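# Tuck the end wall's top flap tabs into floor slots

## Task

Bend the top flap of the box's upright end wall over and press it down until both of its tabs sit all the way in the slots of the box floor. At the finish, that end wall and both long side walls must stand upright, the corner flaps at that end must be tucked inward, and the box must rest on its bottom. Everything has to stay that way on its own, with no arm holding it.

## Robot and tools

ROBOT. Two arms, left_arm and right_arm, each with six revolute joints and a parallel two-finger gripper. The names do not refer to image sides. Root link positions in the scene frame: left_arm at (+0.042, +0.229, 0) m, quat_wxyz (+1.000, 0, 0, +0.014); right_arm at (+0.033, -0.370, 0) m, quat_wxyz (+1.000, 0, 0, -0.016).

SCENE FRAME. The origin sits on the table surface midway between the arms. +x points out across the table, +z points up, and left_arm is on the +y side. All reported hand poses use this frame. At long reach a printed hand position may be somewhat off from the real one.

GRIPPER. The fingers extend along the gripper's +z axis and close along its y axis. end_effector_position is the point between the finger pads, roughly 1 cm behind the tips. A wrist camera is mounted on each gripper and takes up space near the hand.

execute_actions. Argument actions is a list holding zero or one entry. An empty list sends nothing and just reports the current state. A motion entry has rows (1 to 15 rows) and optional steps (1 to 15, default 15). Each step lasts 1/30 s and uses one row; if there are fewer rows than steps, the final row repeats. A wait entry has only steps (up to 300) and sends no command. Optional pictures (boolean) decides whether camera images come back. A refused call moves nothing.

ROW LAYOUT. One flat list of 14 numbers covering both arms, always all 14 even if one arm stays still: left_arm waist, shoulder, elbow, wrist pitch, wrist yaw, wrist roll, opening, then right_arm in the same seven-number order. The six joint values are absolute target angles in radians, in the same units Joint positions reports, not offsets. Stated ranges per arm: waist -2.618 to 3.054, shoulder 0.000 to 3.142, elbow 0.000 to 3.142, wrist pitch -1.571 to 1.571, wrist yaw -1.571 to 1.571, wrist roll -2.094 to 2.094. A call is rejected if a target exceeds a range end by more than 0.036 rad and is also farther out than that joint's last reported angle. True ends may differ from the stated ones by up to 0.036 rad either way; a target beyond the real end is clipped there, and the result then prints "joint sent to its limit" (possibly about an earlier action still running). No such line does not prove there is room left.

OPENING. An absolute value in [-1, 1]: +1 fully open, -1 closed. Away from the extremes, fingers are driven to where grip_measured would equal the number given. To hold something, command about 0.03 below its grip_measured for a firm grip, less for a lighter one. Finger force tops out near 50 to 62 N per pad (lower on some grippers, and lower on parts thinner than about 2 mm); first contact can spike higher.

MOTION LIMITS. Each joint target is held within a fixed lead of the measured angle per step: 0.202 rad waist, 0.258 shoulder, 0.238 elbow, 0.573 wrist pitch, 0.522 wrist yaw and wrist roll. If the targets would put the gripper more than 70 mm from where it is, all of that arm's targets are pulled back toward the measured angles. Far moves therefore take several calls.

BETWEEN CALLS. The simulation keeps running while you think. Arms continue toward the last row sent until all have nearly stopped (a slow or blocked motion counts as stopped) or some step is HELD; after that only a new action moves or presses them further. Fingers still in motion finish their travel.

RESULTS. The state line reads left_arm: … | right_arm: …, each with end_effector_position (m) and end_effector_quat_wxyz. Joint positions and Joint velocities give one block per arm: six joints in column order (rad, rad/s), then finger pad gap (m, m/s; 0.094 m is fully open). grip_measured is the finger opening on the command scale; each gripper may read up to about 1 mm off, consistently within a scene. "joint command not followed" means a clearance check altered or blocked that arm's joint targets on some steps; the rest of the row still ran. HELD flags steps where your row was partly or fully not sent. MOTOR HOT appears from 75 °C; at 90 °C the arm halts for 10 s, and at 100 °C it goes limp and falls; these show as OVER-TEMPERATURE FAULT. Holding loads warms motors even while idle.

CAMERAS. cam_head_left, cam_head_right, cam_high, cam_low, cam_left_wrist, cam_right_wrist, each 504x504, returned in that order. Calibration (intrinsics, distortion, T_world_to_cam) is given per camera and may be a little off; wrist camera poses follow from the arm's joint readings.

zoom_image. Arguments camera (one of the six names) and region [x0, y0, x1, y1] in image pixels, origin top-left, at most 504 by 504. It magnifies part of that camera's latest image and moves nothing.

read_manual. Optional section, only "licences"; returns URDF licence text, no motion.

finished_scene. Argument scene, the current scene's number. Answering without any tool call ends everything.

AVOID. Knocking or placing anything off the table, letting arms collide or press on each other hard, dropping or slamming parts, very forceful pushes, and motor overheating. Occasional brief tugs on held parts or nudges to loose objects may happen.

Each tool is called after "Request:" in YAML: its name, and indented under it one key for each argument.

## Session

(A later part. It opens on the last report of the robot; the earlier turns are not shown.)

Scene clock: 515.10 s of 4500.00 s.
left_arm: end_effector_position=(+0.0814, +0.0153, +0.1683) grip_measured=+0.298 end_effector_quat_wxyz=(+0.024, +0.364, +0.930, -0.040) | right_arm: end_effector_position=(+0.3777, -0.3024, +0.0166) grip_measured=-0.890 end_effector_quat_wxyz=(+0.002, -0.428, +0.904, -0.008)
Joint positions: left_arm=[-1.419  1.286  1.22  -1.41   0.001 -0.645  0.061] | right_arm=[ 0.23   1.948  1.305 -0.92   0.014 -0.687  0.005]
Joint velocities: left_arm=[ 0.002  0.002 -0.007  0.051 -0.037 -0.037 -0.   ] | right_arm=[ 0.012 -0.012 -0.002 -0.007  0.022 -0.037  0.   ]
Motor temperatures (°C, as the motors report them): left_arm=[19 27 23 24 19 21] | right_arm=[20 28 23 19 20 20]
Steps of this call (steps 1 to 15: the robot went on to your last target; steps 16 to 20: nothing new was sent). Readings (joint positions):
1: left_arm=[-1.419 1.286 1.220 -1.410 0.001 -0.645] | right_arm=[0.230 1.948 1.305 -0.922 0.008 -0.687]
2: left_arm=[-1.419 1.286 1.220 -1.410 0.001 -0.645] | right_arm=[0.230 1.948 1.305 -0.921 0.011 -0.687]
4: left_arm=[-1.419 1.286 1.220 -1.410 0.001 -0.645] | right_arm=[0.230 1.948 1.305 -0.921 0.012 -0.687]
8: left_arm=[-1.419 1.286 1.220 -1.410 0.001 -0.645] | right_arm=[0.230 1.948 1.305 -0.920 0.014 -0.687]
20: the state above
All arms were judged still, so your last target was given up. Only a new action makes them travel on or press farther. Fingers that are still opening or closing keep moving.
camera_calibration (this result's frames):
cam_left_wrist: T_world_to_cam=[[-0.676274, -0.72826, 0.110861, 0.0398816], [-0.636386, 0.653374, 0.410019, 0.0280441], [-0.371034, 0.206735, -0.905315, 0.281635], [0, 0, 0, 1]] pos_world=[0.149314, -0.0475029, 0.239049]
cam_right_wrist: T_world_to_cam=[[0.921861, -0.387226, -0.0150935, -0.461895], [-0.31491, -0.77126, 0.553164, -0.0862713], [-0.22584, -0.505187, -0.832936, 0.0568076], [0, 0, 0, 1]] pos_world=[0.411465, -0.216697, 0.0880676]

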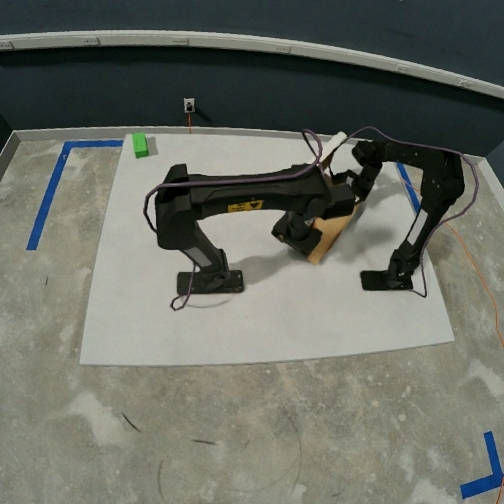

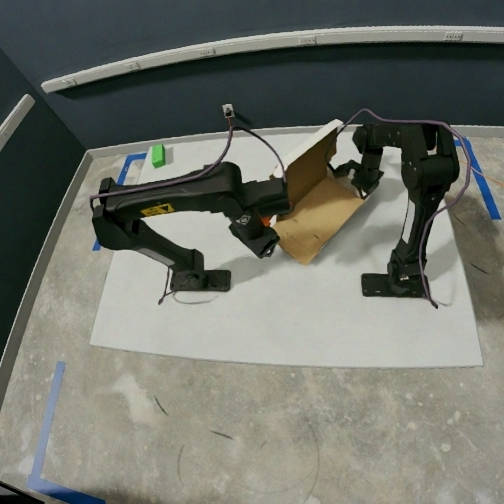

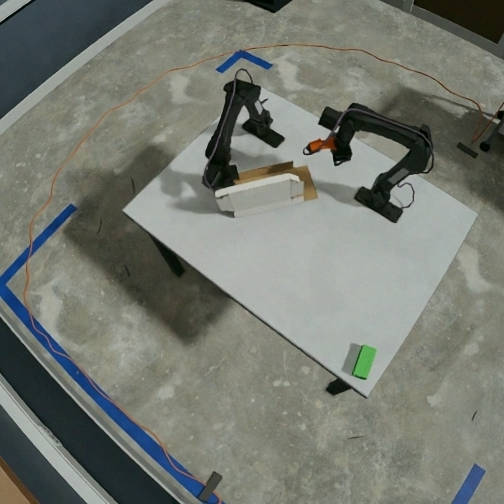

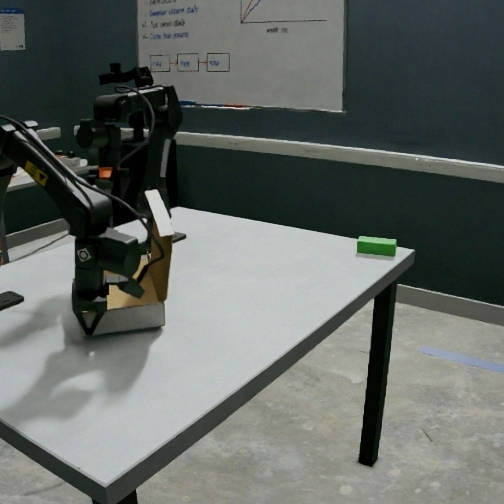

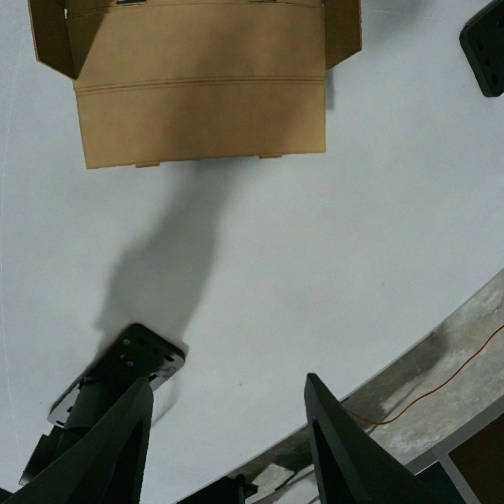

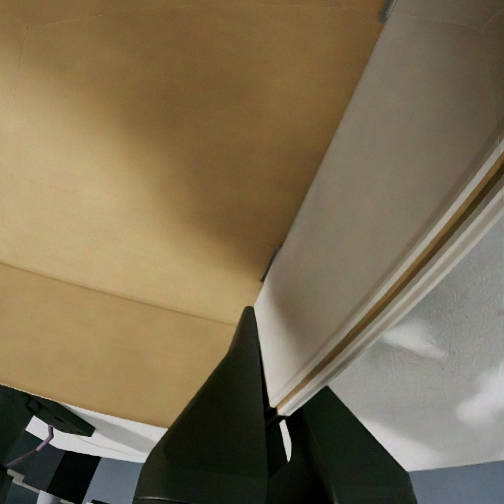

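Request:
execute_actions:
  actions:
    - {"rows":[[-1.42,1.3,1.2,-1.4,0,-0.65,0.3,0.23,1.97,1.28,-0.90,0,-0.69,-0.95]]}
  pictures: false

Request:
execute_actions:
  actions:
    - {"rows":[[-1.42,1.3,1.2,-1.4,0,-0.65,0.3,0.23,1.96,1.29,-0.91,0,-0.69,-0.3]]}
  pictures: false

Request:
execute_actions:
  actions:
    - {"rows":[[-1.42,1.3,1.2,-1.4,0,-0.65,0.3,0.23,1.80,1.55,-1.3,0,-0.69,-0.3]]}
  pictures: false

Request:
execute_actions:
  actions:
    - {"steps":25}

Request:
zoom_image:
  camera: "cam_head_right"
  region: [260, 110, 400, 270]

Request:
zoom_image:
  camera: "cam_low"
  region: [40, 240, 200, 350]

Scene clock: 533.13 s of 4500.00 s.
left_arm: end_effector_position=(+0.0814, +0.0153, +0.1683) grip_measured=+0.298 end_effector_quat_wxyz=(+0.024, +0.364, +0.930, -0.040) | right_arm: end_effector_position=(+0.3780, -0.3023, +0.0128) grip_measured=-0.909 end_effector_quat_wxyz=(-0.001, -0.428, +0.904, -0.007)
Joint positions: left_arm=[-1.419  1.286  1.22  -1.41   0.001 -0.645  0.061] | right_arm=[ 0.23   1.96   1.305 -0.914  0.014 -0.687  0.004]
Joint velocities: left_arm=[ 0.007 -0.007 -0.022  0.022 -0.007  0.022  0.   ] | right_arm=[-0.007 -0.012 -0.012 -0.007  0.066 -0.022 -0.001]
Motor temperatures (°C, as the motors report them): left_arm=[19 26 23 24 19 21] | right_arm=[20 29 23 19 20 20]
Steps of this call (steps 1 to 90: nothing new was sent; then 14.53 s passed at rest; steps 91 to 105: all 15 steps of this action). Readings (joint positions):
91: left_arm=[-1.419 1.286 1.220 -1.410 0.001 -0.645] | right_arm=[0.230 1.950 1.305 -0.920 0.014 -0.687]
92: left_arm=[-1.419 1.286 1.220 -1.410 0.001 -0.645] | right_arm=[0.230 1.952 1.305 -0.917 0.014 -0.687]
94: left_arm=[-1.419 1.286 1.220 -1.410 0.001 -0.645] | right_arm=[0.230 1.960 1.305 -0.914 0.014 -0.687]
98: left_arm=[-1.419 1.286 1.220 -1.410 0.001 -0.645] | right_arm=[0.230 1.960 1.305 -0.914 0.014 -0.687]
105: the state above

Scene clock: 533.63 s of 4500.00 s.
left_arm: end_effector_position=(+0.0814, +0.0153, +0.1683) grip_measured=+0.298 end_effector_quat_wxyz=(+0.024, +0.364, +0.930, -0.040) | right_arm: end_effector_position=(+0.3782, -0.3021, +0.0128) grip_measured=-0.302 end_effector_quat_wxyz=(-0.000, -0.428, +0.904, -0.007)
Joint positions: left_arm=[-1.419  1.286  1.22  -1.41   0.001 -0.645  0.061] | right_arm=[ 0.23   1.96   1.305 -0.913  0.013 -0.687  0.033]
Joint velocities: left_arm=[-0.002 -0.017  0.007  0.037  0.022 -0.022  0.   ] | right_arm=[ 0.012 -0.007  0.022 -0.007 -0.066  0.051 -0.   ]
Motor temperatures (°C, as the motors report them): left_arm=[19 26 23 24 19 21] | right_arm=[20 29 23 19 20 20]
Steps of this call (steps 1 to 15: all 15 steps of this action). Readings (joint positions):
1: left_arm=[-1.419 1.286 1.220 -1.410 0.001 -0.645] | right_arm=[0.230 1.960 1.305 -0.914 0.014 -0.687]
2: left_arm=[-1.419 1.286 1.220 -1.410 0.001 -0.645] | right_arm=[0.230 1.960 1.305 -0.914 0.013 -0.687]
4: left_arm=[-1.419 1.286 1.220 -1.410 0.001 -0.645] | right_arm=[0.230 1.960 1.305 -0.913 0.013 -0.687]
8: left_arm=[-1.419 1.286 1.220 -1.410 0.001 -0.645] | right_arm=[0.230 1.960 1.305 -0.913 0.013 -0.687]
15: the state above

Scene clock: 534.13 s of 4500.00 s.
left_arm: end_effector_position=(+0.0814, +0.0153, +0.1683) grip_measured=+0.298 end_effector_quat_wxyz=(+0.024, +0.364, +0.930, -0.040) | right_arm: end_effector_position=(+0.3675, -0.3040, +0.1225) grip_measured=-0.302 end_effector_quat_wxyz=(+0.017, -0.428, +0.904, -0.011)
Joint positions: left_arm=[-1.419  1.286  1.22  -1.41   0.001 -0.645  0.061] | right_arm=[ 0.23   1.796  1.535 -1.272  0.012 -0.687  0.033]
Joint velocities: left_arm=[-0.002  0.002  0.007 -0.037 -0.037 -0.007 -0.001] | right_arm=[ 0.002  0.002 -0.002 -0.139  0.007 -0.051  0.001]
Motor temperatures (°C, as the motors report them): left_arm=[19 26 23 24 19 21] | right_arm=[20 29 24 19 20 20]
Steps of this call (steps 1 to 15: all 15 steps of this action). Readings (joint positions):
1: left_arm=[-1.419 1.286 1.220 -1.410 0.001 -0.645] | right_arm=[0.230 1.957 1.321 -0.943 0.013 -0.687]
2: left_arm=[-1.419 1.286 1.220 -1.410 0.001 -0.645] | right_arm=[0.230 1.955 1.350 -0.994 0.013 -0.687]
4: left_arm=[-1.419 1.286 1.220 -1.410 0.001 -0.645] | right_arm=[0.230 1.924 1.417 -1.072 0.013 -0.687]
8: left_arm=[-1.419 1.286 1.220 -1.410 0.001 -0.645] | right_arm=[0.230 1.826 1.520 -1.185 0.013 -0.687]
15: the state above

Scene clock: 534.97 s of 4500.00 s.
left_arm: end_effector_position=(+0.0814, +0.0153, +0.1683) grip_measured=+0.298 end_effector_quat_wxyz=(+0.024, +0.364, +0.930, -0.040) | right_arm: end_effector_position=(+0.3630, -0.3049, +0.1223) grip_measured=-0.302 end_effector_quat_wxyz=(+0.008, -0.428, +0.904, -0.008)
Joint positions: left_arm=[-1.419  1.286  1.22  -1.41   0.001 -0.645  0.061] | right_arm=[ 0.23   1.796  1.535 -1.29   0.012 -0.687  0.033]
Joint velocities: left_arm=[-0.002  0.007 -0.007 -0.037 -0.037 -0.066 -0.   ] | right_arm=[ 0.002 -0.007 -0.002 -0.051 -0.037 -0.037 -0.001]
Motor temperatures (°C, as the motors report them): left_arm=[19 26 23 24 19 21] | right_arm=[20 29 24 19 20 20]
Steps of this call (steps 1 to 25: the robot went on to your last target). Readings (joint positions):
1: left_arm=[-1.419 1.286 1.220 -1.410 0.001 -0.645] | right_arm=[0.230 1.796 1.535 -1.276 0.012 -0.687]
2: left_arm=[-1.419 1.286 1.220 -1.410 0.001 -0.645] | right_arm=[0.230 1.796 1.535 -1.279 0.012 -0.687]
4: left_arm=[-1.419 1.286 1.220 -1.410 0.001 -0.645] | right_arm=[0.230 1.796 1.535 -1.284 0.012 -0.687]
8: left_arm=[-1.419 1.286 1.220 -1.410 0.001 -0.645] | right_arm=[0.230 1.796 1.535 -1.288 0.012 -0.687]
25: the state above
camera_calibration (this result's frames):
cam_left_wrist: T_world_to_cam=[[-0.676274, -0.72826, 0.110861, 0.0398816], [-0.636386, 0.653374, 0.410019, 0.0280441], [-0.371034, 0.206735, -0.905315, 0.281635], [0, 0, 0, 1]] pos_world=[0.149314, -0.0475029, 0.239049]
cam_right_wrist: T_world_to_cam=[[0.921998, -0.387148, -0.005955, -0.44886], [-0.32142, -0.773862, 0.545735, -0.148849], [-0.215888, -0.501252, -0.837937, 0.138445], [0, 0, 0, 1]] pos_world=[0.395894, -0.219567, 0.194567]

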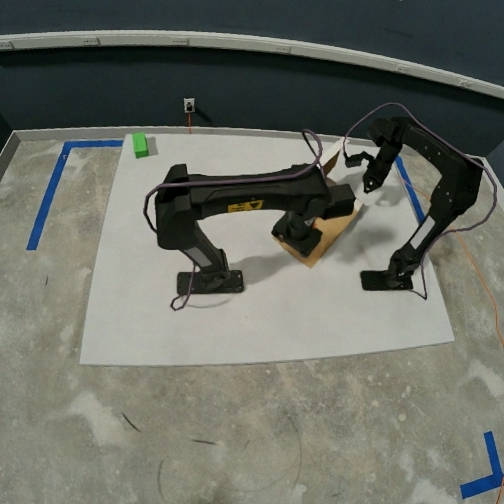

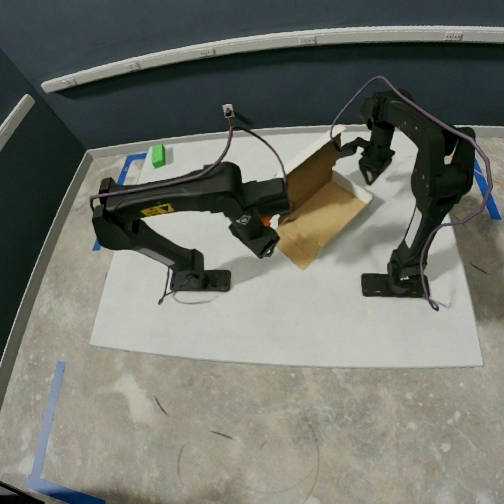

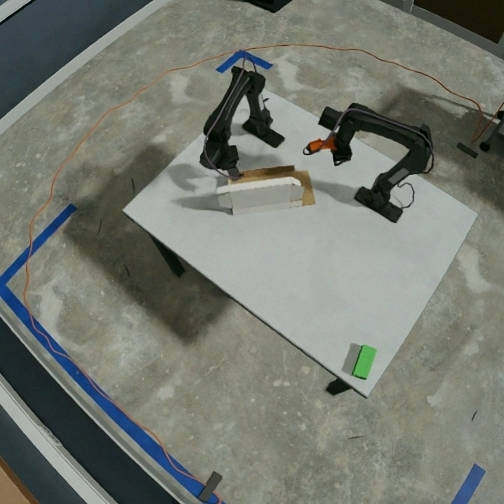

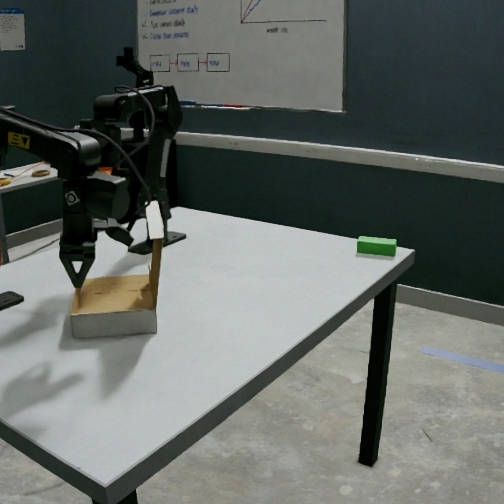

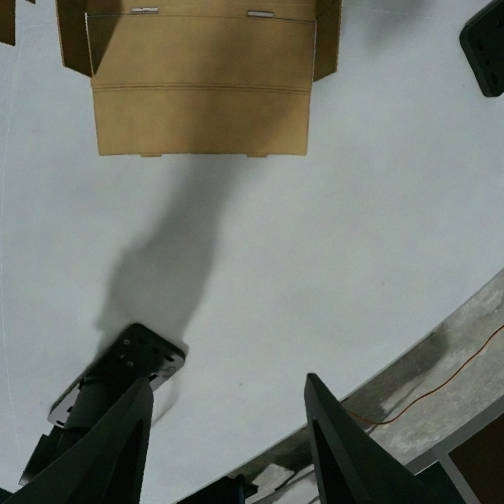

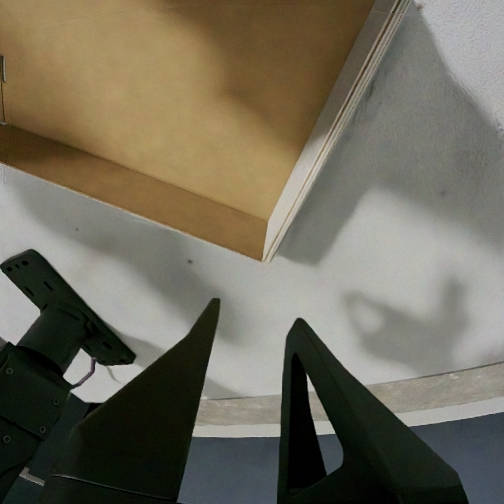

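Region (260, 110, 400, 270) of cam_head_right's 504x504 image, scaled by 3.150, with more detail than that image has; it fills the left 441 columns of this view, and the rest is white.

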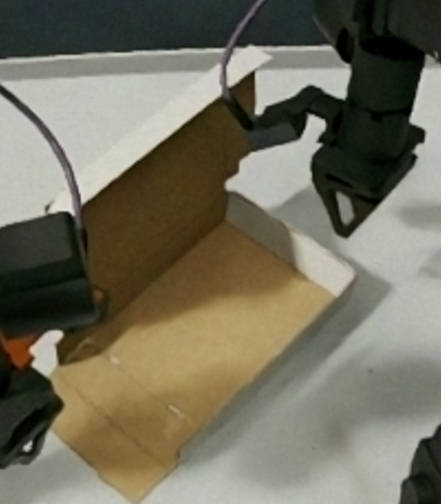

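Region (40, 240, 200, 350) of cam_low's 504x504 image, scaled by 3.150, with more detail than that image has; it fills the top 346 rows of this view, and the rest is white.

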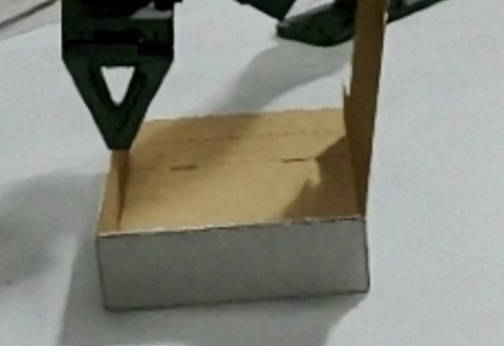

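Looks done.

Request:
finished_scene:
  scene: 1

The scene is finished: the task was done.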